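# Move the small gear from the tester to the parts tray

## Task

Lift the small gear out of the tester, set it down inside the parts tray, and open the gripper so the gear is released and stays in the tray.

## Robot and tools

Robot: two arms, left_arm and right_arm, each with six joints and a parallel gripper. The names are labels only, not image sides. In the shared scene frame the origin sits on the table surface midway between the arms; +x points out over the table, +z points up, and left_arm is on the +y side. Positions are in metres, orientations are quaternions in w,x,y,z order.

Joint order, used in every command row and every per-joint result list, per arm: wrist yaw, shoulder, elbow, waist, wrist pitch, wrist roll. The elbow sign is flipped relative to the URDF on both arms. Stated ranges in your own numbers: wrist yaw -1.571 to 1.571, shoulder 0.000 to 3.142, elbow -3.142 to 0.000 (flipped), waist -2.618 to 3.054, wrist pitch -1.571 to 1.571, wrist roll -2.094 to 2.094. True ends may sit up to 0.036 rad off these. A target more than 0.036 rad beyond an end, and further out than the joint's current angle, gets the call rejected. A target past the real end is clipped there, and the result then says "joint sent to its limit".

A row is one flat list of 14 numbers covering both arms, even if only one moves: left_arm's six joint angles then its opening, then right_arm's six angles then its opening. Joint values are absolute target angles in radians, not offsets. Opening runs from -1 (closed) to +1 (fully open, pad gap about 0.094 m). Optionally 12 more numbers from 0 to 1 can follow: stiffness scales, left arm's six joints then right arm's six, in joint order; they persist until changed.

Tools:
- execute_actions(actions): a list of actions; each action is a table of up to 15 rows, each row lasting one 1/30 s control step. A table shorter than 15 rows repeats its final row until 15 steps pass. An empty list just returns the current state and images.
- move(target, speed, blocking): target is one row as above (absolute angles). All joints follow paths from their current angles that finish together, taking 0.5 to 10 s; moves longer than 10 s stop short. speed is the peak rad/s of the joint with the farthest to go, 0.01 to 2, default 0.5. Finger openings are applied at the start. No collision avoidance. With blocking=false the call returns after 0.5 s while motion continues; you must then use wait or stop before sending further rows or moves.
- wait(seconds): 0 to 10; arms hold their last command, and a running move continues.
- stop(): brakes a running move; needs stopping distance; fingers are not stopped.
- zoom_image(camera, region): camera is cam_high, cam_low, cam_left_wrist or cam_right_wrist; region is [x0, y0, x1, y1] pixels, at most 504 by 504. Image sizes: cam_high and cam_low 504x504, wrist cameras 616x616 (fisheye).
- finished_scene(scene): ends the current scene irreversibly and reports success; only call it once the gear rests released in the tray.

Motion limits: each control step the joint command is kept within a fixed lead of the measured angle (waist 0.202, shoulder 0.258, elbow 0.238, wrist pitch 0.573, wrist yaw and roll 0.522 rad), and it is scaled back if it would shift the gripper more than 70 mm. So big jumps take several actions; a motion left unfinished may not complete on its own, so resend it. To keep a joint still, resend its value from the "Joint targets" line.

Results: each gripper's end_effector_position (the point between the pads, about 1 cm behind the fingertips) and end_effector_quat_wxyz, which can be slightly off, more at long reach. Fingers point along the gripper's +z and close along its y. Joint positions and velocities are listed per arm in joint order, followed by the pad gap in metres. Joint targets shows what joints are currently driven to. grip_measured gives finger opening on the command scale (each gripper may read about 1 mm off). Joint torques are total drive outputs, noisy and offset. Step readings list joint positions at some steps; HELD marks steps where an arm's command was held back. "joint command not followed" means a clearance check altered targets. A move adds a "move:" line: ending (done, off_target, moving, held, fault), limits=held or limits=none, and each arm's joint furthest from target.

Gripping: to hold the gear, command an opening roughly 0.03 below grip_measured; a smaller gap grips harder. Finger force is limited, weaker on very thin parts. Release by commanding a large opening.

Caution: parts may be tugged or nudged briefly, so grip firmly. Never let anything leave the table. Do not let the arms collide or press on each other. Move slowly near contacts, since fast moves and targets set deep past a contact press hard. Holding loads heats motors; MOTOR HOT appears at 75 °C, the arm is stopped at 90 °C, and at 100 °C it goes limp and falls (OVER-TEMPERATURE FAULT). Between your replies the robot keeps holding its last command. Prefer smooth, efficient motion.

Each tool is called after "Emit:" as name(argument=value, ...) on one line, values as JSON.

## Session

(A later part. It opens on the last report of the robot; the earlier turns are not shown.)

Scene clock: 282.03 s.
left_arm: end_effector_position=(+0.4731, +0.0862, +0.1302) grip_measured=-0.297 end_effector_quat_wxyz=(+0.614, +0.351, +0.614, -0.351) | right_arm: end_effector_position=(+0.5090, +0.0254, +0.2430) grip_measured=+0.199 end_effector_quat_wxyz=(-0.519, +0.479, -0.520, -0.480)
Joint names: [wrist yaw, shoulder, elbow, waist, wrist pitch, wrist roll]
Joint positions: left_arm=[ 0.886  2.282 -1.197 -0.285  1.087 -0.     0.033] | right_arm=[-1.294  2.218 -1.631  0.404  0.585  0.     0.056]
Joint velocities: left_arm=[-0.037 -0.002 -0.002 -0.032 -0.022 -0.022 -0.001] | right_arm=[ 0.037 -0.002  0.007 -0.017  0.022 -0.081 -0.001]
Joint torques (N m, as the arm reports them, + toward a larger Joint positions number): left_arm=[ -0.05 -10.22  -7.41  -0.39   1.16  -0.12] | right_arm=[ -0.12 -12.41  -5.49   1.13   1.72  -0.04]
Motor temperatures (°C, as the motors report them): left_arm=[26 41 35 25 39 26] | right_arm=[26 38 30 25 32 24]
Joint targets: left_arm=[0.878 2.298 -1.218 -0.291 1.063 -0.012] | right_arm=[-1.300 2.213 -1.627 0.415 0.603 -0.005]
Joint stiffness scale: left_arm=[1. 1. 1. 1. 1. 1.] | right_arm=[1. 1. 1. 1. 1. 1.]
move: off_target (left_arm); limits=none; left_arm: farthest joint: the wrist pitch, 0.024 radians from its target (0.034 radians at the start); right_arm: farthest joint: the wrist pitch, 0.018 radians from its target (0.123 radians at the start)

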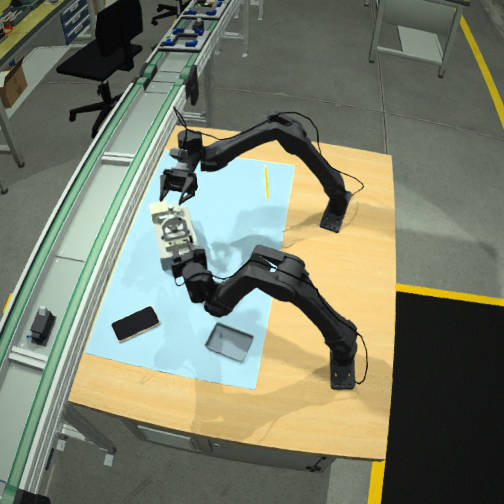

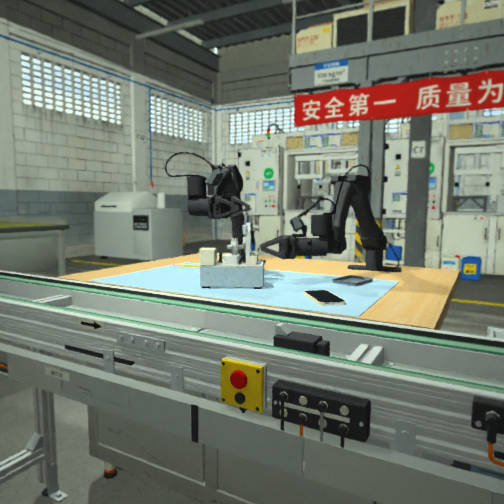

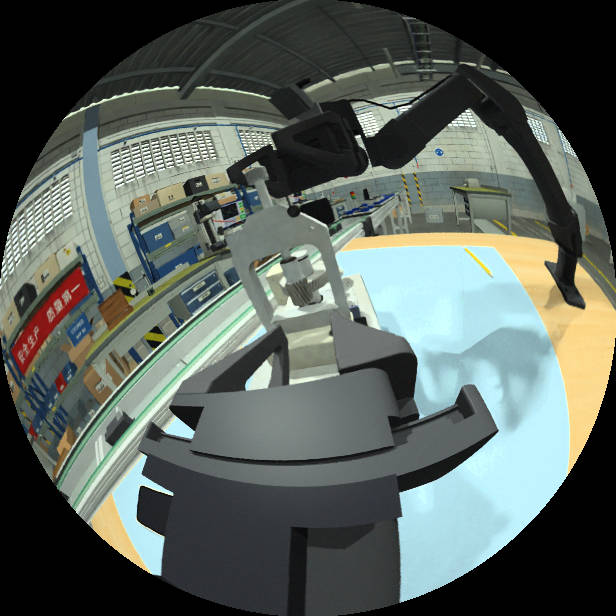

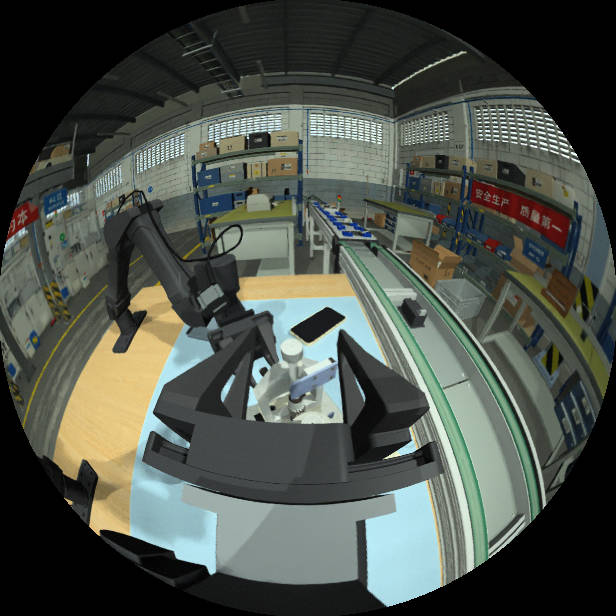

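Emit:
move(target=[0.838, 2.355, -1.332, -0.332, 1.004, -0.012, -0.3, -1.3, 2.213, -1.627, 0.443, 0.603, -0.005, 0.2], speed=0.2)

Emit:
zoom_image(camera="cam_left_wrist", region=[210, 150, 410, 380])

Emit:
zoom_image(camera="cam_low", region=[190, 170, 320, 290])

Scene clock: 337.80 s.
left_arm: end_effector_position=(+0.4917, +0.0659, +0.1294) grip_measured=-0.297 end_effector_quat_wxyz=(+0.614, +0.350, +0.615, -0.350) | right_arm: end_effector_position=(+0.5005, +0.0401, +0.2431) grip_measured=+0.199 end_effector_quat_wxyz=(-0.511, +0.487, -0.513, -0.488)
Joint names: [wrist yaw, shoulder, elbow, waist, wrist pitch, wrist roll]
Joint positions: left_arm=[ 0.846  2.339 -1.311 -0.324  1.028 -0.     0.033] | right_arm=[-1.294  2.218 -1.631  0.435  0.585  0.     0.056]
Joint velocities: left_arm=[-0.051  0.022  0.007  0.007  0.022 -0.037 -0.001] | right_arm=[ 0.022  0.002  0.002 -0.002 -0.051  0.007  0.   ]
Joint torques (N m, as the arm reports them, + toward a larger Joint positions number): left_arm=[ -0.01 -10.9   -7.51  -0.57   1.2   -0.12] | right_arm=[ -0.13 -12.28  -5.48   0.67   1.69  -0.04]
Motor temperatures (°C, as the motors report them): left_arm=[26 41 35 25 39 26] | right_arm=[25 38 30 25 33 24]
Joint targets: left_arm=[0.838 2.355 -1.332 -0.332 1.004 -0.012] | right_arm=[-1.300 2.213 -1.627 0.443 0.603 -0.005]
Joint stiffness scale: left_arm=[1. 1. 1. 1. 1. 1.] | right_arm=[1. 1. 1. 1. 1. 1.]
move: off_target (left_arm); limits=none; left_arm: farthest joint: the wrist pitch, 0.024 radians from its target (0.083 radians at the start); right_arm: farthest joint: the wrist pitch, 0.018 radians from its target (0.018 radians at the start)

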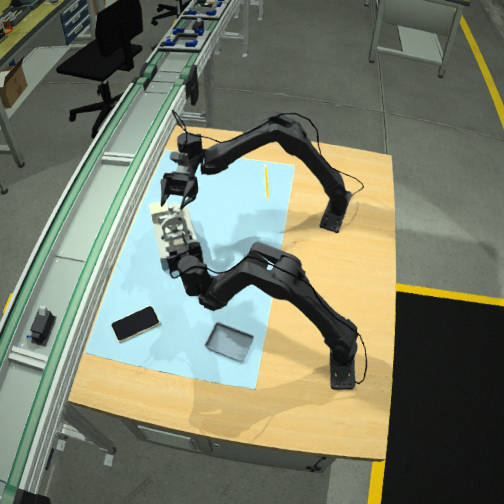

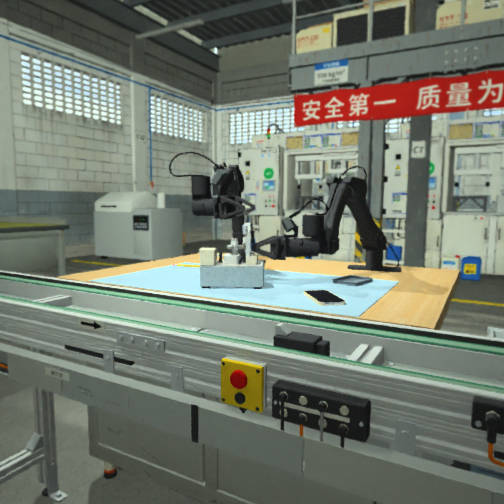

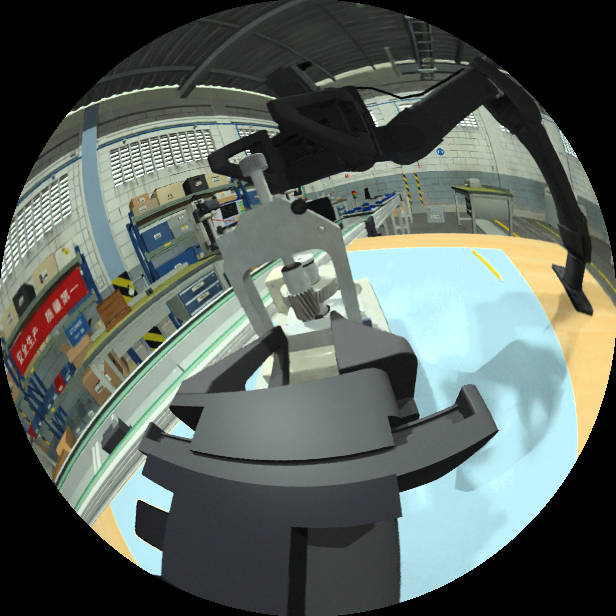

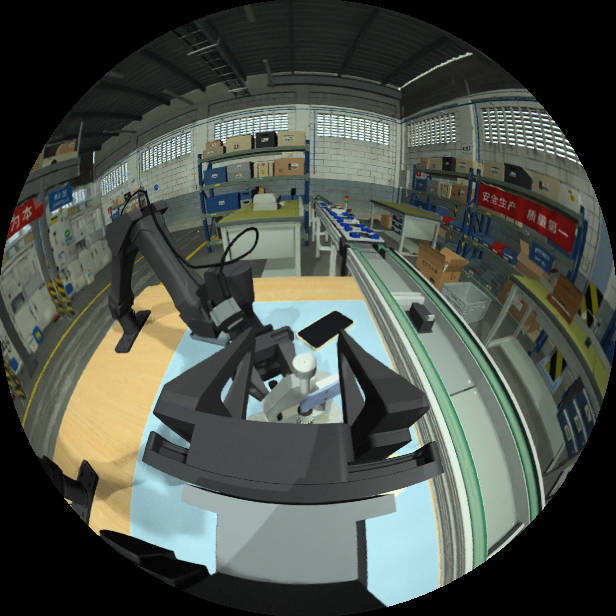

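Region (210, 150, 410, 380) of cam_left_wrist's 616x616 image, scaled by 2.191, with more detail than that image has; it fills the left 438 columns of this view, and the rest is white.

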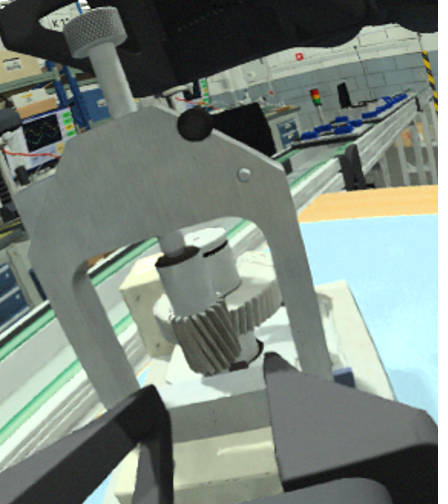

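Region (190, 170, 320, 290) of cam_low's 504x504 image, scaled by 3.877, with more detail than that image has; it fills the top 465 rows of this view, and the rest is white.

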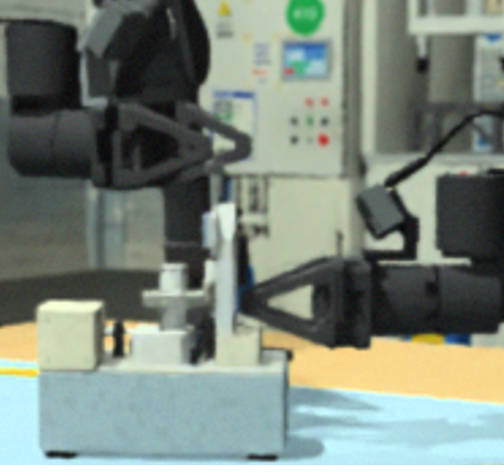

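Emit:
move(target=[0.806, 2.395, -1.415, -0.365, 0.961, -0.012, -0.42, -1.3, 2.263, -1.691, 0.453, 0.622, -0.005, 0.0], speed=0.12)

Emit:
zoom_image(camera="cam_left_wrist", region=[210, 150, 410, 380])

Emit:
zoom_image(camera="cam_low", region=[190, 170, 320, 290])

Emit:
zoom_image(camera="cam_right_wrist", region=[200, 290, 400, 440])

Scene clock: 379.30 s.
left_arm: end_effector_position=(+0.5038, +0.0502, +0.1361) grip_measured=-0.417 end_effector_quat_wxyz=(+0.621, +0.352, +0.608, -0.349) | right_arm: end_effector_position=(+0.5053, +0.0465, +0.2314) grip_measured=+0.002 end_effector_quat_wxyz=(-0.509, +0.490, -0.510, -0.490)
Joint names: [wrist yaw, shoulder, elbow, waist, wrist pitch, wrist roll]
Joint positions: left_arm=[ 0.818  2.373 -1.395 -0.352  0.999 -0.002  0.027] | right_arm=[-1.294  2.264 -1.659  0.444  0.604  0.     0.047]
Joint velocities: left_arm=[-0.037 -0.022 -0.007 -0.007 -0.051  0.022 -0.   ] | right_arm=[ 0.022  0.002  0.002 -0.002  0.022 -0.022 -0.001]
Joint torques (N m, as the arm reports them, + toward a larger Joint positions number): left_arm=[ -0.09 -10.75  -7.73  -0.83   1.07  -0.12] | right_arm=[ -0.1  -12.39  -8.14   0.94   1.74  -0.06]
Motor temperatures (°C, as the motors report them): left_arm=[26 42 36 25 39 26] | right_arm=[25 39 30 25 33 24]
Joint targets: left_arm=[0.806 2.395 -1.415 -0.365 0.961 -0.012] | right_arm=[-1.300 2.263 -1.691 0.453 0.622 -0.005]
Joint stiffness scale: left_arm=[1. 1. 1. 1. 1. 1.] | right_arm=[1. 1. 1. 1. 1. 1.]
move: off_target (left_arm, right_arm); limits=none; left_arm: farthest joint: the wrist pitch, 0.038 radians from its target (0.066 radians at the start); right_arm: farthest joint: the elbow, 0.032 radians from its target (0.060 radians at the start)

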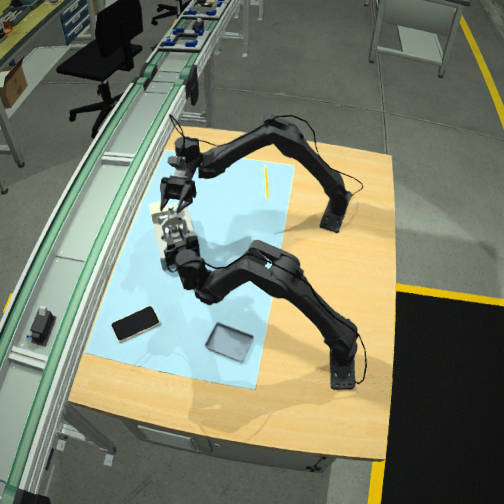

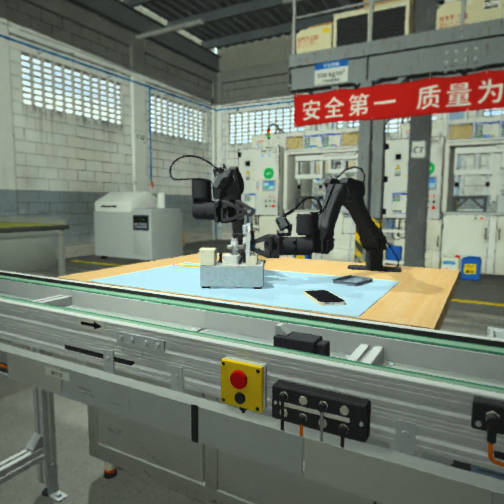

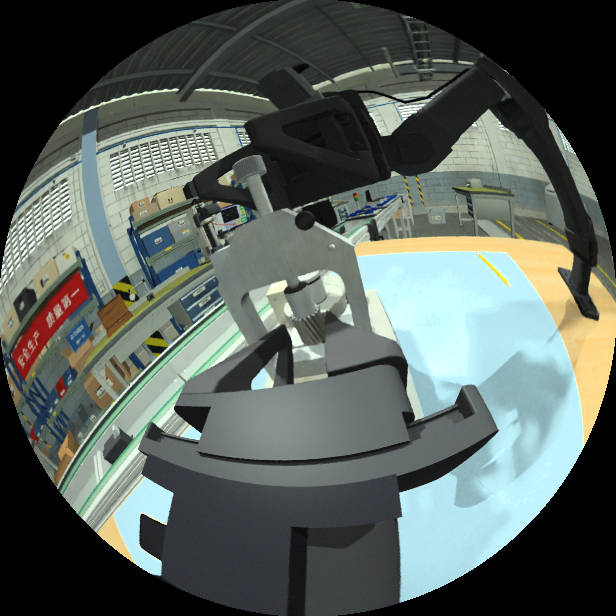

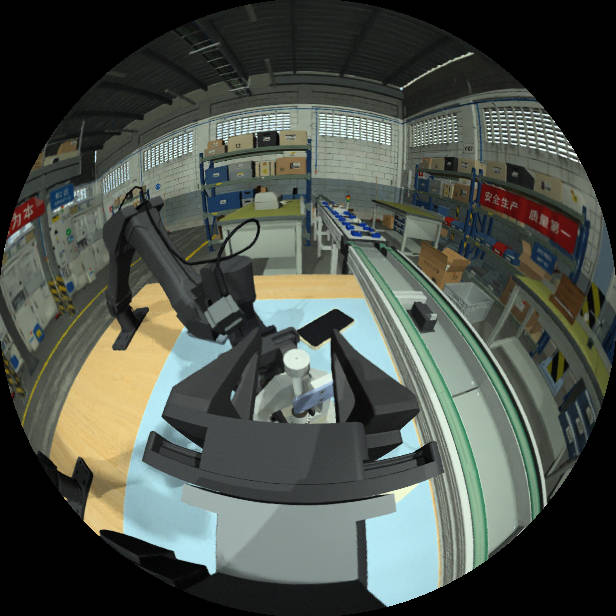

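Region (210, 150, 410, 380) of cam_left_wrist's 616x616 image, scaled by 2.191, with more detail than that image has; it fills the left 438 columns of this view, and the rest is white.

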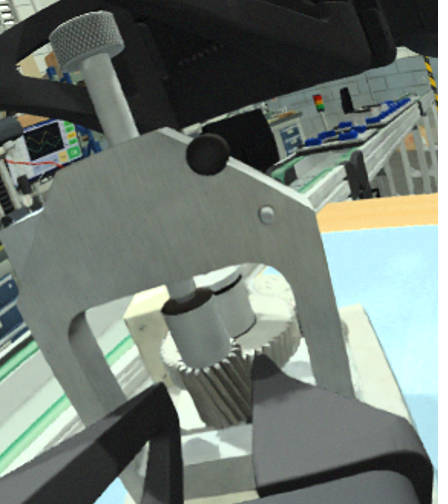

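Region (190, 170, 320, 290) of cam_low's 504x504 image, scaled by 3.877, with more detail than that image has; it fills the top 465 rows of this view, and the rest is white.

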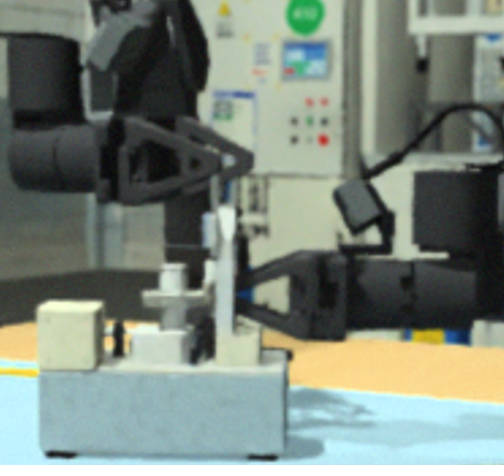

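Region (200, 290, 400, 440) of cam_right_wrist's 616x616 image, scaled by 2.520, with more detail than that image has; it fills the top 378 rows of this view, and the rest is white.

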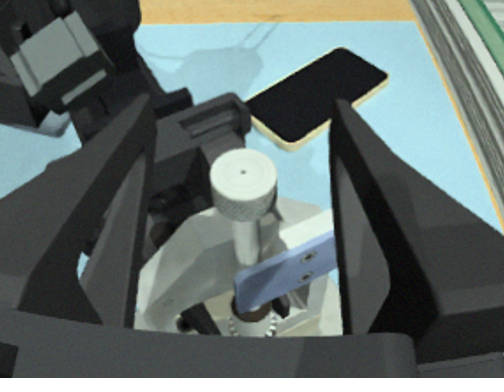

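Emit:
execute_actions(actions=[[[0.806,2.345,-1.415,-0.365,0.975,0.0,-0.42,-1.3,2.263,-1.691,0.453,0.622,-0.005,-0.3]],
[[0.805,2.340,-1.417,-0.365,0.955,0.010,-0.42,-1.3,2.263,-1.691,0.453,0.622,-0.005,-0.6],[0.805,2.340,-1.417,-0.365,0.955,0.010,-0.42,-1.3,2.263,-1.691,0.453,0.622,-0.005,-0.6],[0.804,2.336,-1.420,-0.366,0.935,0.019,-0.42,-1.3,2.263,-1.691,0.453,0.622,-0.005,-0.6],[0.804,2.336,-1.420,-0.366,0.935,0.019,-0.42,-1.3,2.263,-1.691,0.453,0.622,-0.005,-0.6],[0.803,2.331,-1.422,-0.366,0.914,0.028,-0.42,-1.3,2.263,-1.691,0.453,0.622,-0.005,-0.6],[0.803,2.331,-1.422,-0.366,0.914,0.028,-0.42,-1.3,2.263,-1.691,0.453,0.622,-0.005,-0.6],[0.802,2.327,-1.425,-0.367,0.894,0.037,-0.42,-1.3,2.263,-1.691,0.453,0.622,-0.005,-0.6],[0.802,2.327,-1.425,-0.367,0.894,0.037,-0.42,-1.3,2.263,-1.691,0.453,0.622,-0.005,-0.6],[0.801,2.322,-1.427,-0.367,0.874,0.046,-0.42,-1.3,2.263,-1.691,0.453,0.622,-0.005,-0.6],[0.801,2.322,-1.427,-0.367,0.874,0.046,-0.42,-1.3,2.263,-1.691,0.453,0.622,-0.005,-0.6],[0.800,2.317,-1.429,-0.368,0.854,0.055,-0.42,-1.3,2.263,-1.691,0.453,0.622,-0.005,-0.6],[0.800,2.317,-1.429,-0.368,0.854,0.055,-0.42,-1.3,2.263,-1.691,0.453,0.622,-0.005,-0.6],[0.799,2.313,-1.432,-0.368,0.834,0.064,-0.42,-1.3,2.263,-1.691,0.453,0.622,-0.005,-0.6],[0.799,2.313,-1.432,-0.368,0.834,0.064,-0.42,-1.3,2.263,-1.691,0.453,0.622,-0.005,-0.6],[0.798,2.308,-1.434,-0.369,0.813,0.074,-0.42,-1.3,2.263,-1.691,0.453,0.622,-0.005,-0.6]],
[[0.798,2.308,-1.434,-0.369,0.813,0.074,-0.42,-1.3,2.263,-1.691,0.453,0.622,-0.005,-0.68],[0.797,2.304,-1.437,-0.369,0.793,0.083,-0.42,-1.3,2.263,-1.691,0.453,0.622,-0.005,-0.68],[0.797,2.304,-1.437,-0.369,0.793,0.083,-0.42,-1.3,2.263,-1.691,0.453,0.622,-0.005,-0.68],[0.796,2.299,-1.439,-0.370,0.773,0.092,-0.42,-1.3,2.263,-1.691,0.453,0.622,-0.005,-0.68],[0.796,2.299,-1.439,-0.370,0.773,0.092,-0.42,-1.3,2.263,-1.691,0.453,0.622,-0.005,-0.68],[0.795,2.294,-1.441,-0.370,0.753,0.101,-0.42,-1.3,2.263,-1.691,0.453,0.622,-0.005,-0.68],[0.795,2.294,-1.441,-0.370,0.753,0.101,-0.42,-1.3,2.263,-1.691,0.453,0.622,-0.005,-0.68],[0.794,2.290,-1.444,-0.371,0.733,0.110,-0.42,-1.3,2.263,-1.691,0.453,0.622,-0.005,-0.68],[0.794,2.290,-1.444,-0.371,0.733,0.110,-0.42,-1.3,2.263,-1.691,0.453,0.622,-0.005,-0.68],[0.793,2.285,-1.446,-0.371,0.712,0.120,-0.42,-1.3,2.263,-1.691,0.453,0.622,-0.005,-0.68],[0.793,2.285,-1.446,-0.371,0.712,0.120,-0.42,-1.3,2.263,-1.691,0.453,0.622,-0.005,-0.68],[0.792,2.281,-1.449,-0.372,0.692,0.129,-0.42,-1.3,2.263,-1.691,0.453,0.622,-0.005,-0.68],[0.792,2.281,-1.449,-0.372,0.692,0.129,-0.42,-1.3,2.263,-1.691,0.453,0.622,-0.005,-0.68],[0.791,2.276,-1.451,-0.372,0.672,0.138,-0.42,-1.3,2.263,-1.691,0.453,0.622,-0.005,-0.68]],
[[0.791,2.276,-1.451,-0.372,0.672,0.138,-0.42,-1.3,2.263,-1.691,0.453,0.622,-0.005,-0.74]]])

Emit:
zoom_image(camera="cam_left_wrist", region=[210, 150, 410, 380])

Emit:
zoom_image(camera="cam_low", region=[190, 170, 320, 290])

Scene clock: 446.13 s.
left_arm: end_effector_position=(+0.5049, +0.0463, +0.1365) grip_measured=-0.417 end_effector_quat_wxyz=(+0.581, +0.372, +0.646, -0.325) | right_arm: end_effector_position=(+0.5063, +0.0465, +0.2314) grip_measured=-0.716 end_effector_quat_wxyz=(-0.511, +0.489, -0.511, -0.488)
Joint names: [wrist yaw, shoulder, elbow, waist, wrist pitch, wrist roll]
Joint positions: left_arm=[ 0.797  2.297 -1.43  -0.362  0.704  0.129  0.027] | right_arm=[-1.289  2.265 -1.659  0.444  0.605 -0.001  0.013]
Joint velocities: left_arm=[-0.066 -0.012  0.002 -0.002 -0.007 -0.051 -0.001] | right_arm=[ 0.007 -0.022  0.012 -0.002 -0.022  0.007 -0.001]
Joint torques (N m, as the arm reports them, + toward a larger Joint positions number): left_arm=[  0.05 -14.37  -8.25  -0.64   1.15   0.1 ] | right_arm=[ -0.15 -12.47  -8.1    0.85   1.7    0.  ]
Motor temperatures (°C, as the motors report them): left_arm=[26 42 36 25 39 26] | right_arm=[25 39 32 25 34 24]
Joint targets: left_arm=[0.791 2.276 -1.451 -0.372 0.672 0.138] | right_arm=[-1.300 2.263 -1.691 0.453 0.622 -0.005]
Joint stiffness scale: left_arm=[1. 1. 1. 1. 1. 1.] | right_arm=[1. 1. 1. 1. 1. 1.]
Step readings (joint positions; steps 1 to 15: 1st action; 16 to 30: 2nd action; 31 to 45: 3rd action; 46 to 60: 4th action):
0: left_arm=[0.818 2.373 -1.395 -0.352 0.999 -0.003] | right_arm=[-1.294 2.265 -1.659 0.444 0.604 0.000]
1: left_arm=[0.817 2.372 -1.395 -0.352 0.998 -0.003] | right_arm=[-1.294 2.265 -1.659 0.444 0.604 0.000]
2: left_arm=[0.817 2.372 -1.395 -0.352 0.998 -0.003] | right_arm=[-1.294 2.265 -1.659 0.444 0.604 0.000]
4: left_arm=[0.816 2.370 -1.395 -0.353 0.998 -0.003] | right_arm=[-1.294 2.265 -1.659 0.444 0.604 0.000]
8: left_arm=[0.814 2.367 -1.395 -0.354 0.998 -0.003] | right_arm=[-1.294 2.265 -1.659 0.444 0.604 0.000]
15: left_arm=[0.814 2.367 -1.395 -0.355 0.997 -0.003] | right_arm=[-1.294 2.265 -1.659 0.444 0.604 0.000]
16: left_arm=[0.814 2.367 -1.395 -0.355 0.995 -0.002] | right_arm=[-1.294 2.265 -1.659 0.444 0.604 0.000]
17: left_arm=[0.814 2.367 -1.395 -0.355 0.992 -0.001] | right_arm=[-1.294 2.265 -1.659 0.444 0.604 0.000]
19: left_arm=[0.813 2.367 -1.395 -0.355 0.983 0.003] | right_arm=[-1.294 2.265 -1.659 0.444 0.604 0.000]
23: left_arm=[0.811 2.354 -1.399 -0.355 0.950 0.016] | right_arm=[-1.294 2.265 -1.659 0.444 0.604 0.000]
30: left_arm=[0.808 2.335 -1.411 -0.355 0.885 0.045] | right_arm=[-1.294 2.265 -1.659 0.444 0.604 0.000]
31: left_arm=[0.807 2.332 -1.412 -0.355 0.875 0.050] | right_arm=[-1.292 2.265 -1.659 0.444 0.605 -0.000]
32: left_arm=[0.806 2.330 -1.413 -0.355 0.865 0.055] | right_arm=[-1.289 2.265 -1.659 0.444 0.605 -0.000]
34: left_arm=[0.805 2.327 -1.415 -0.356 0.844 0.063] | right_arm=[-1.289 2.265 -1.659 0.444 0.605 -0.001]
38: left_arm=[0.803 2.319 -1.419 -0.359 0.803 0.082] | right_arm=[-1.289 2.265 -1.659 0.444 0.605 -0.001]
45: left_arm=[0.799 2.302 -1.428 -0.362 0.733 0.113] | right_arm=[-1.289 2.265 -1.659 0.444 0.605 -0.001]
46: left_arm=[0.798 2.301 -1.429 -0.362 0.725 0.117] | right_arm=[-1.289 2.265 -1.659 0.444 0.605 -0.001]
47: left_arm=[0.798 2.299 -1.430 -0.362 0.720 0.120] | right_arm=[-1.289 2.265 -1.659 0.444 0.605 -0.001]
49: left_arm=[0.798 2.298 -1.430 -0.362 0.712 0.124] | right_arm=[-1.289 2.265 -1.659 0.444 0.605 -0.001]
53: left_arm=[0.797 2.297 -1.430 -0.362 0.705 0.127] | right_arm=[-1.289 2.265 -1.659 0.444 0.605 -0.001]
60: Joint positions above

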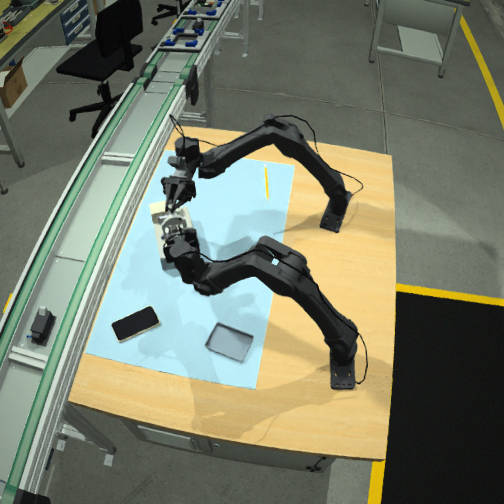

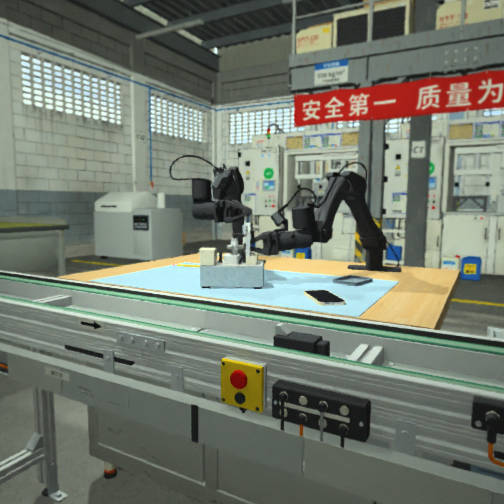

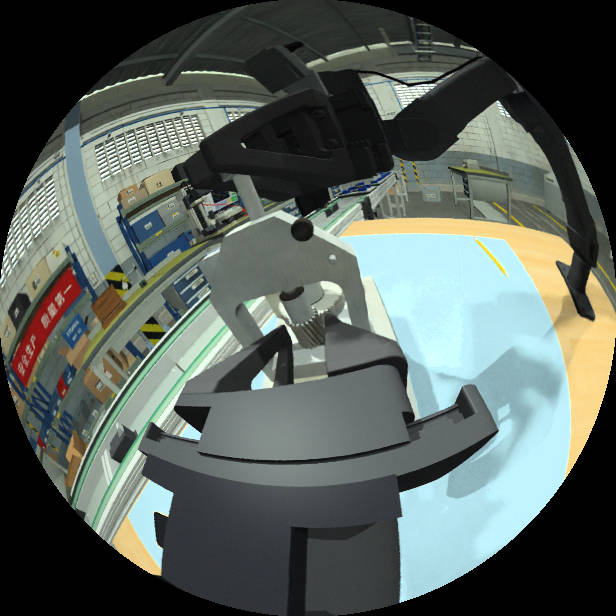

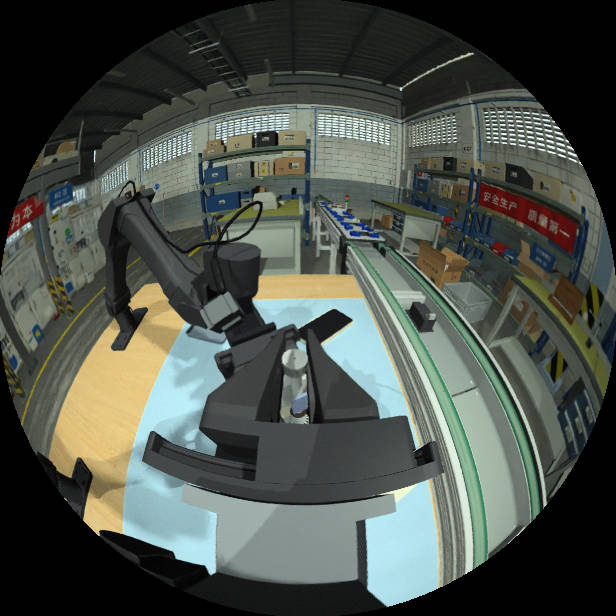

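Region (210, 150, 410, 380) of cam_left_wrist's 616x616 image, scaled by 2.191, with more detail than that image has; it fills the left 438 columns of this view, and the rest is white.

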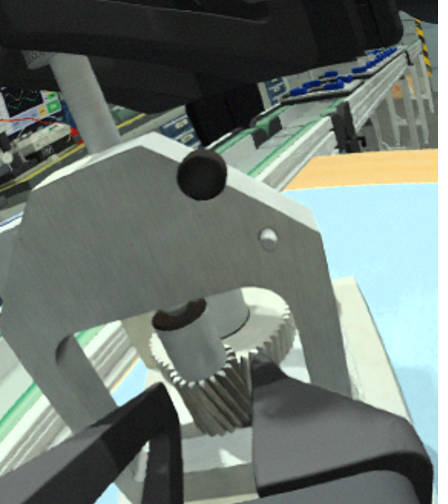

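Region (190, 170, 320, 290) of cam_low's 504x504 image, scaled by 3.877, with more detail than that image has; it fills the top 465 rows of this view, and the rest is white.

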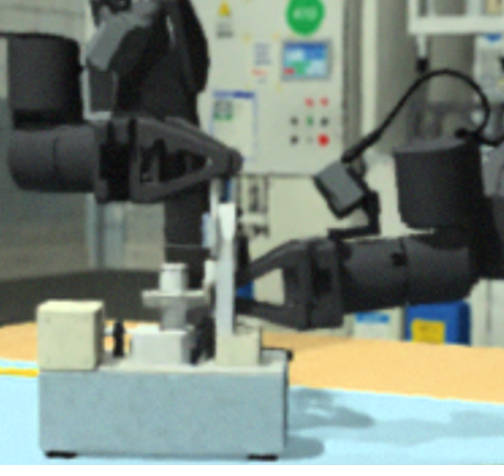

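Emit:
execute_actions(actions=[[[0.790,2.276,-1.455,-0.373,0.664,0.143,-0.42,-1.3,2.263,-1.691,0.453,0.622,-0.005,-0.745],[0.790,2.276,-1.455,-0.373,0.664,0.143,-0.42,-1.3,2.263,-1.691,0.453,0.622,-0.005,-0.745],[0.790,2.276,-1.455,-0.373,0.664,0.143,-0.42,-1.3,2.263,-1.691,0.453,0.622,-0.005,-0.745],[0.789,2.276,-1.459,-0.374,0.654,0.149,-0.42,-1.3,2.263,-1.691,0.453,0.622,-0.005,-0.745],[0.789,2.276,-1.459,-0.374,0.654,0.149,-0.42,-1.3,2.263,-1.691,0.453,0.622,-0.005,-0.745],[0.789,2.276,-1.459,-0.374,0.654,0.149,-0.42,-1.3,2.263,-1.691,0.453,0.622,-0.005,-0.745],[0.788,2.276,-1.463,-0.376,0.644,0.154,-0.42,-1.3,2.263,-1.691,0.453,0.622,-0.005,-0.745],[0.788,2.276,-1.463,-0.376,0.644,0.154,-0.42,-1.3,2.263,-1.691,0.453,0.622,-0.005,-0.745],[0.788,2.276,-1.463,-0.376,0.644,0.154,-0.42,-1.3,2.263,-1.691,0.453,0.622,-0.005,-0.745],[0.786,2.276,-1.467,-0.377,0.634,0.160,-0.42,-1.3,2.263,-1.691,0.453,0.622,-0.005,-0.745],[0.786,2.276,-1.467,-0.377,0.634,0.160,-0.42,-1.3,2.263,-1.691,0.453,0.622,-0.005,-0.745],[0.786,2.276,-1.467,-0.377,0.634,0.160,-0.42,-1.3,2.263,-1.691,0.453,0.622,-0.005,-0.745],[0.785,2.276,-1.470,-0.378,0.624,0.165,-0.42,-1.3,2.263,-1.691,0.453,0.622,-0.005,-0.745]],
[[0.785,2.276,-1.470,-0.378,0.624,0.165,-0.42,-1.3,2.263,-1.691,0.453,0.622,-0.005,-0.745]]])

Emit:
zoom_image(camera="cam_left_wrist", region=[210, 150, 410, 380])

Emit:
zoom_image(camera="cam_low", region=[190, 170, 320, 290])

Scene clock: 477.50 s.
left_arm: end_effector_position=(+0.5074, +0.0445, +0.1373) grip_measured=-0.417 end_effector_quat_wxyz=(+0.579, +0.379, +0.648, -0.319) | right_arm: end_effector_position=(+0.5063, +0.0465, +0.2314) grip_measured=-0.716 end_effector_quat_wxyz=(-0.511, +0.489, -0.511, -0.488)
Joint names: [wrist yaw, shoulder, elbow, waist, wrist pitch, wrist roll]
Joint positions: left_arm=[ 0.792  2.297 -1.452 -0.365  0.664  0.155  0.027] | right_arm=[-1.289  2.265 -1.659  0.444  0.605 -0.001  0.013]
Joint velocities: left_arm=[-0.007 -0.042 -0.002 -0.012  0.007 -0.007  0.   ] | right_arm=[-0.037  0.002  0.022 -0.007  0.11  -0.037  0.   ]
Joint torques (N m, as the arm reports them, + toward a larger Joint positions number): left_arm=[  0.06 -14.44  -7.94  -0.86   1.11   0.07] | right_arm=[ -0.13 -12.42  -8.26   0.77   1.72  -0.06]
Motor temperatures (°C, as the motors report them): left_arm=[26 45 36 25 39 26] | right_arm=[25 40 32 25 34 24]
Joint targets: left_arm=[0.785 2.276 -1.470 -0.378 0.624 0.165] | right_arm=[-1.300 2.263 -1.691 0.453 0.622 -0.005]
Joint stiffness scale: left_arm=[1. 1. 1. 1. 1. 1.] | right_arm=[1. 1. 1. 1. 1. 1.]
Step readings (joint positions; steps 1 to 15: 1st action; 16 to 30: 2nd action):
0: left_arm=[0.797 2.297 -1.430 -0.362 0.704 0.129] | right_arm=[-1.289 2.265 -1.659 0.444 0.605 -0.001]
1: left_arm=[0.797 2.297 -1.430 -0.362 0.704 0.130] | right_arm=[-1.289 2.265 -1.659 0.444 0.605 -0.001]
2: left_arm=[0.797 2.297 -1.430 -0.362 0.704 0.130] | right_arm=[-1.289 2.265 -1.659 0.444 0.605 -0.001]
4: left_arm=[0.797 2.297 -1.432 -0.362 0.702 0.132] | right_arm=[-1.289 2.265 -1.659 0.444 0.605 -0.001]
8: left_arm=[0.796 2.297 -1.440 -0.362 0.687 0.139] | right_arm=[-1.289 2.265 -1.659 0.444 0.605 -0.001]
15: left_arm=[0.793 2.297 -1.450 -0.364 0.667 0.151] | right_arm=[-1.289 2.265 -1.659 0.444 0.605 -0.001]
16: left_arm=[0.793 2.297 -1.451 -0.365 0.666 0.152] | right_arm=[-1.289 2.265 -1.659 0.444 0.605 -0.001]
17: left_arm=[0.792 2.297 -1.451 -0.365 0.665 0.153] | right_arm=[-1.289 2.265 -1.659 0.444 0.605 -0.001]
19: left_arm=[0.792 2.297 -1.452 -0.365 0.664 0.154] | right_arm=[-1.289 2.265 -1.659 0.444 0.605 -0.001]
23: left_arm=[0.792 2.297 -1.452 -0.365 0.664 0.155] | right_arm=[-1.289 2.265 -1.659 0.444 0.605 -0.001]
30: Joint positions above

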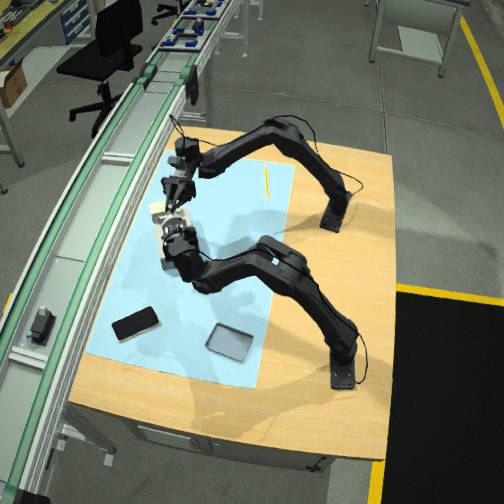

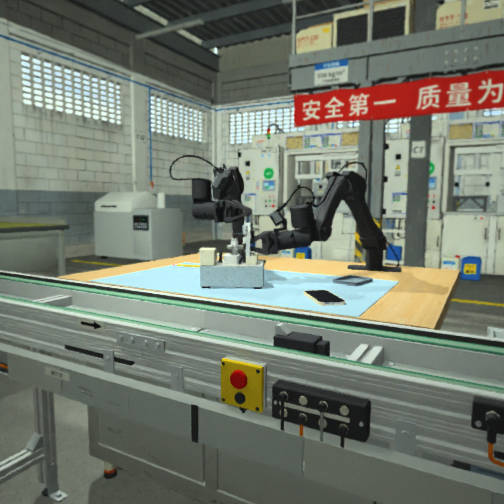

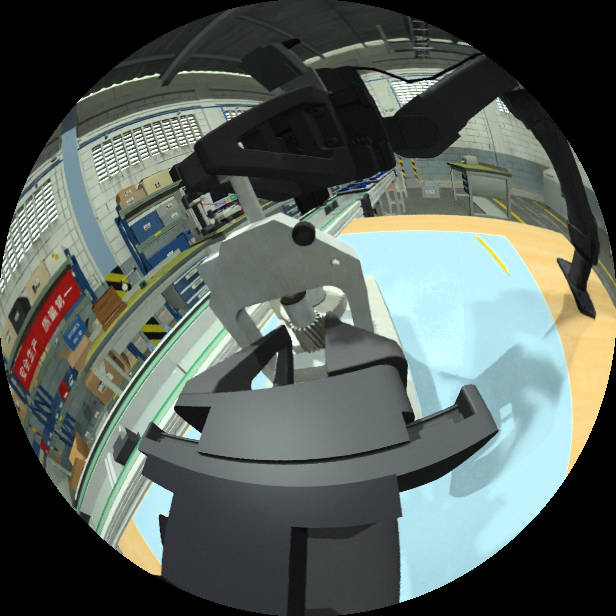

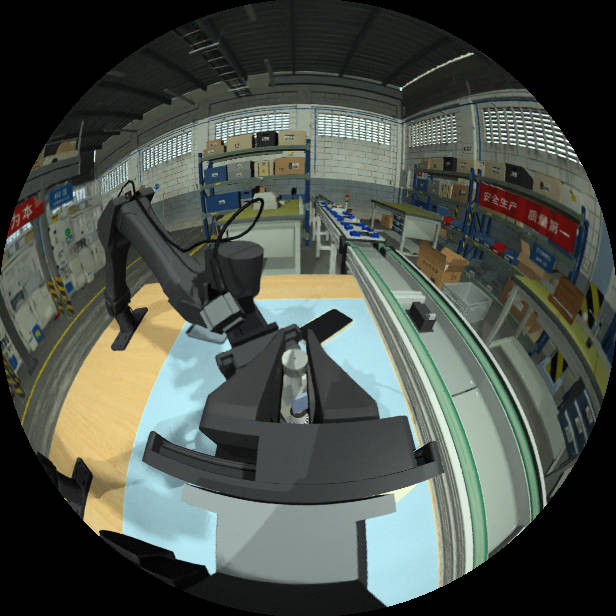

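Region (210, 150, 410, 380) of cam_left_wrist's 616x616 image, scaled by 2.191, with more detail than that image has; it fills the left 438 columns of this view, and the rest is white.

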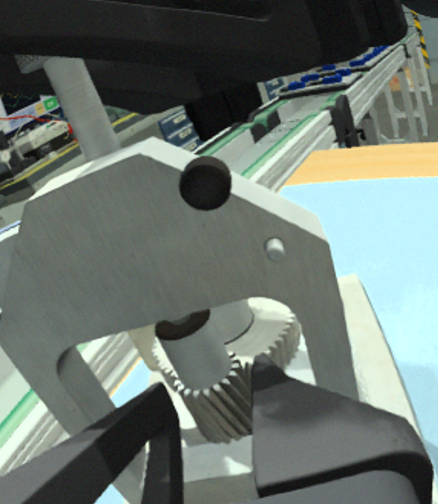

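Region (190, 170, 320, 290) of cam_low's 504x504 image, scaled by 3.877, with more detail than that image has; it fills the top 465 rows of this view, and the rest is white.

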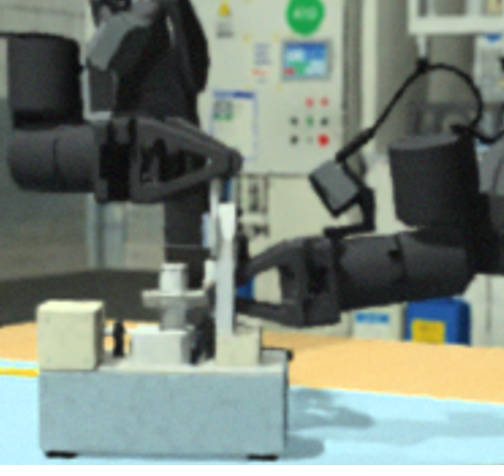

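Emit:
execute_actions(actions=[[[0.785,2.276,-1.470,-0.375,0.640,0.120,-0.42,-1.3,2.263,-1.691,0.453,0.622,-0.005,-0.745]],
[[0.785,2.276,-1.470,-0.372,0.640,0.120,-0.58,-1.3,2.263,-1.691,0.453,0.622,-0.005,-0.745]],
[[0.785,2.276,-1.470,-0.372,0.640,0.120,-0.65,-1.3,2.263,-1.691,0.453,0.622,-0.005,-0.745]],
[[0.785,2.276,-1.470,-0.372,0.640,0.120,-0.70,-1.3,2.263,-1.691,0.453,0.622,-0.005,-0.745]]])

Emit:
zoom_image(camera="cam_left_wrist", region=[210, 150, 410, 380])

Scene clock: 487.53 s.
left_arm: end_effector_position=(+0.5067, +0.0436, +0.1373) grip_measured=-0.636 end_effector_quat_wxyz=(+0.574, +0.372, +0.652, -0.327) | right_arm: end_effector_position=(+0.5063, +0.0465, +0.2314) grip_measured=-0.716 end_effector_quat_wxyz=(-0.511, +0.489, -0.511, -0.488)
Joint names: [wrist yaw, shoulder, elbow, waist, wrist pitch, wrist roll]
Joint positions: left_arm=[ 0.795  2.297 -1.452 -0.367  0.663  0.131  0.017] | right_arm=[-1.289  2.265 -1.659  0.444  0.605 -0.002  0.013]
Joint velocities: left_arm=[ 0.022 -0.002  0.007 -0.002  0.007  0.022  0.   ] | right_arm=[-0.081 -0.002 -0.017  0.002 -0.081 -0.007 -0.001]
Joint torques (N m, as the arm reports them, + toward a larger Joint positions number): left_arm=[  0.   -14.45  -8.06  -0.26   1.27  -0.1 ] | right_arm=[ -0.14 -12.39  -8.08   0.62   1.74  -0.01]
Motor temperatures (°C, as the motors report them): left_arm=[26 46 36 25 39 26] | right_arm=[25 40 32 25 34 24]
Joint targets: left_arm=[0.785 2.276 -1.470 -0.372 0.640 0.120] | right_arm=[-1.300 2.263 -1.691 0.453 0.622 -0.005]
Joint stiffness scale: left_arm=[1. 1. 1. 1. 1. 1.] | right_arm=[1. 1. 1. 1. 1. 1.]
Step readings (joint positions; steps 1 to 15: 1st action; 16 to 30: 2nd action; 31 to 45: 3rd action; 46 to 60: 4th action):
0: left_arm=[0.792 2.297 -1.452 -0.365 0.664 0.155] | right_arm=[-1.289 2.265 -1.659 0.444 0.605 -0.001]
1: left_arm=[0.792 2.297 -1.452 -0.365 0.664 0.151] | right_arm=[-1.289 2.265 -1.659 0.444 0.605 -0.001]
2: left_arm=[0.792 2.297 -1.452 -0.365 0.664 0.147] | right_arm=[-1.289 2.265 -1.659 0.444 0.605 -0.001]
4: left_arm=[0.791 2.297 -1.452 -0.365 0.664 0.141] | right_arm=[-1.289 2.265 -1.659 0.444 0.605 -0.001]
8: left_arm=[0.790 2.297 -1.452 -0.365 0.664 0.135] | right_arm=[-1.289 2.265 -1.659 0.444 0.605 -0.001]
15: left_arm=[0.790 2.297 -1.452 -0.365 0.664 0.132] | right_arm=[-1.289 2.265 -1.659 0.444 0.605 -0.001]
16: left_arm=[0.790 2.297 -1.452 -0.365 0.664 0.132] | right_arm=[-1.289 2.265 -1.659 0.444 0.605 -0.001]
17: left_arm=[0.792 2.297 -1.452 -0.365 0.664 0.132] | right_arm=[-1.289 2.265 -1.659 0.444 0.605 -0.001]
19: left_arm=[0.792 2.297 -1.452 -0.366 0.664 0.132] | right_arm=[-1.289 2.265 -1.659 0.444 0.605 -0.001]
23: left_arm=[0.792 2.297 -1.452 -0.366 0.664 0.131] | right_arm=[-1.289 2.265 -1.659 0.444 0.605 -0.001]
30: left_arm=[0.792 2.297 -1.452 -0.366 0.664 0.131] | right_arm=[-1.289 2.265 -1.659 0.444 0.605 -0.001]
31: left_arm=[0.795 2.297 -1.452 -0.367 0.663 0.131] | right_arm=[-1.289 2.265 -1.659 0.444 0.605 -0.001]
32: left_arm=[0.795 2.297 -1.452 -0.367 0.663 0.131] | right_arm=[-1.289 2.265 -1.659 0.444 0.605 -0.002]
34: left_arm=[0.795 2.297 -1.452 -0.367 0.663 0.131] | right_arm=[-1.289 2.265 -1.659 0.444 0.605 -0.002]
38: left_arm=[0.795 2.297 -1.452 -0.367 0.663 0.131] | right_arm=[-1.289 2.265 -1.659 0.444 0.605 -0.002]
45: left_arm=[0.795 2.297 -1.452 -0.367 0.663 0.131] | right_arm=[-1.289 2.265 -1.659 0.444 0.605 -0.002]
46: left_arm=[0.795 2.297 -1.452 -0.367 0.663 0.131] | right_arm=[-1.289 2.265 -1.659 0.444 0.605 -0.002]
47: left_arm=[0.795 2.297 -1.452 -0.367 0.663 0.131] | right_arm=[-1.289 2.265 -1.659 0.444 0.605 -0.002]
49: left_arm=[0.795 2.297 -1.452 -0.367 0.663 0.131] | right_arm=[-1.289 2.265 -1.659 0.444 0.605 -0.002]
53: left_arm=[0.795 2.297 -1.452 -0.367 0.663 0.131] | right_arm=[-1.289 2.265 -1.659 0.444 0.605 -0.002]
60: Joint positions above

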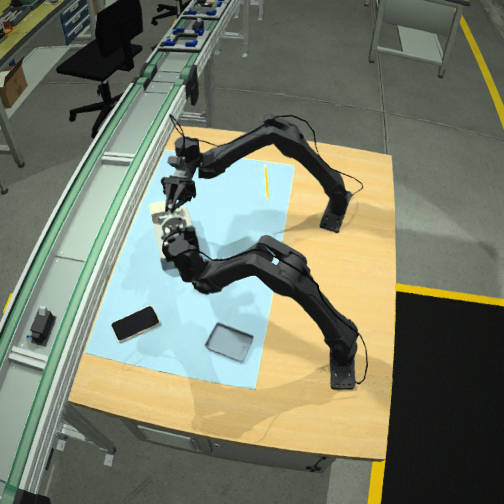

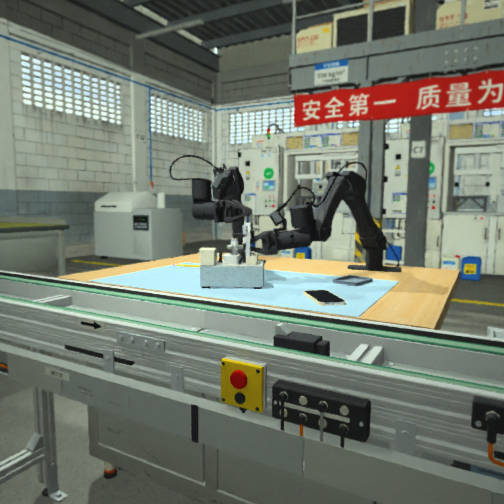

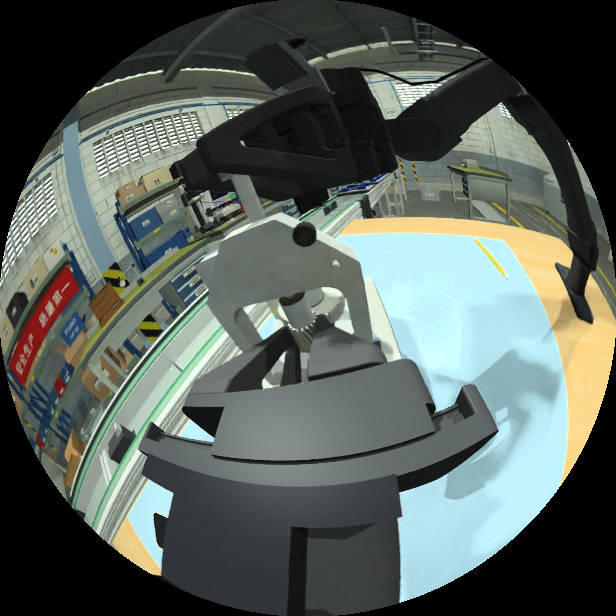

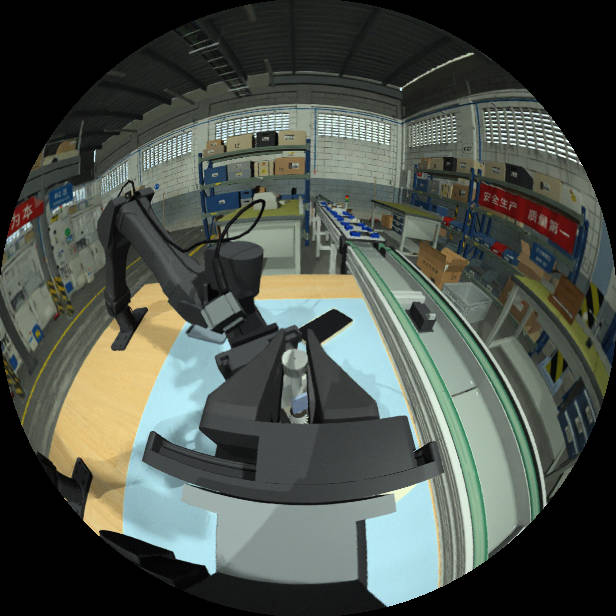

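Region (210, 150, 410, 380) of cam_left_wrist's 616x616 image, scaled by 2.191, with more detail than that image has; it fills the left 438 columns of this view, and the rest is white.

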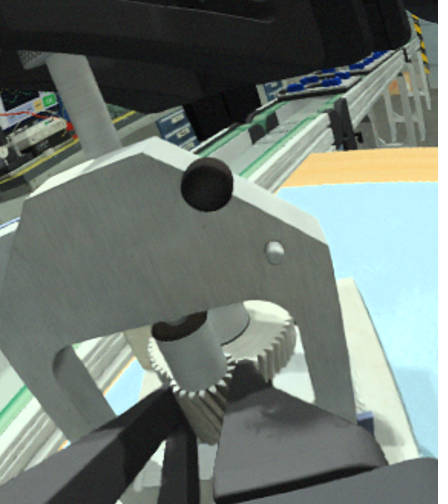

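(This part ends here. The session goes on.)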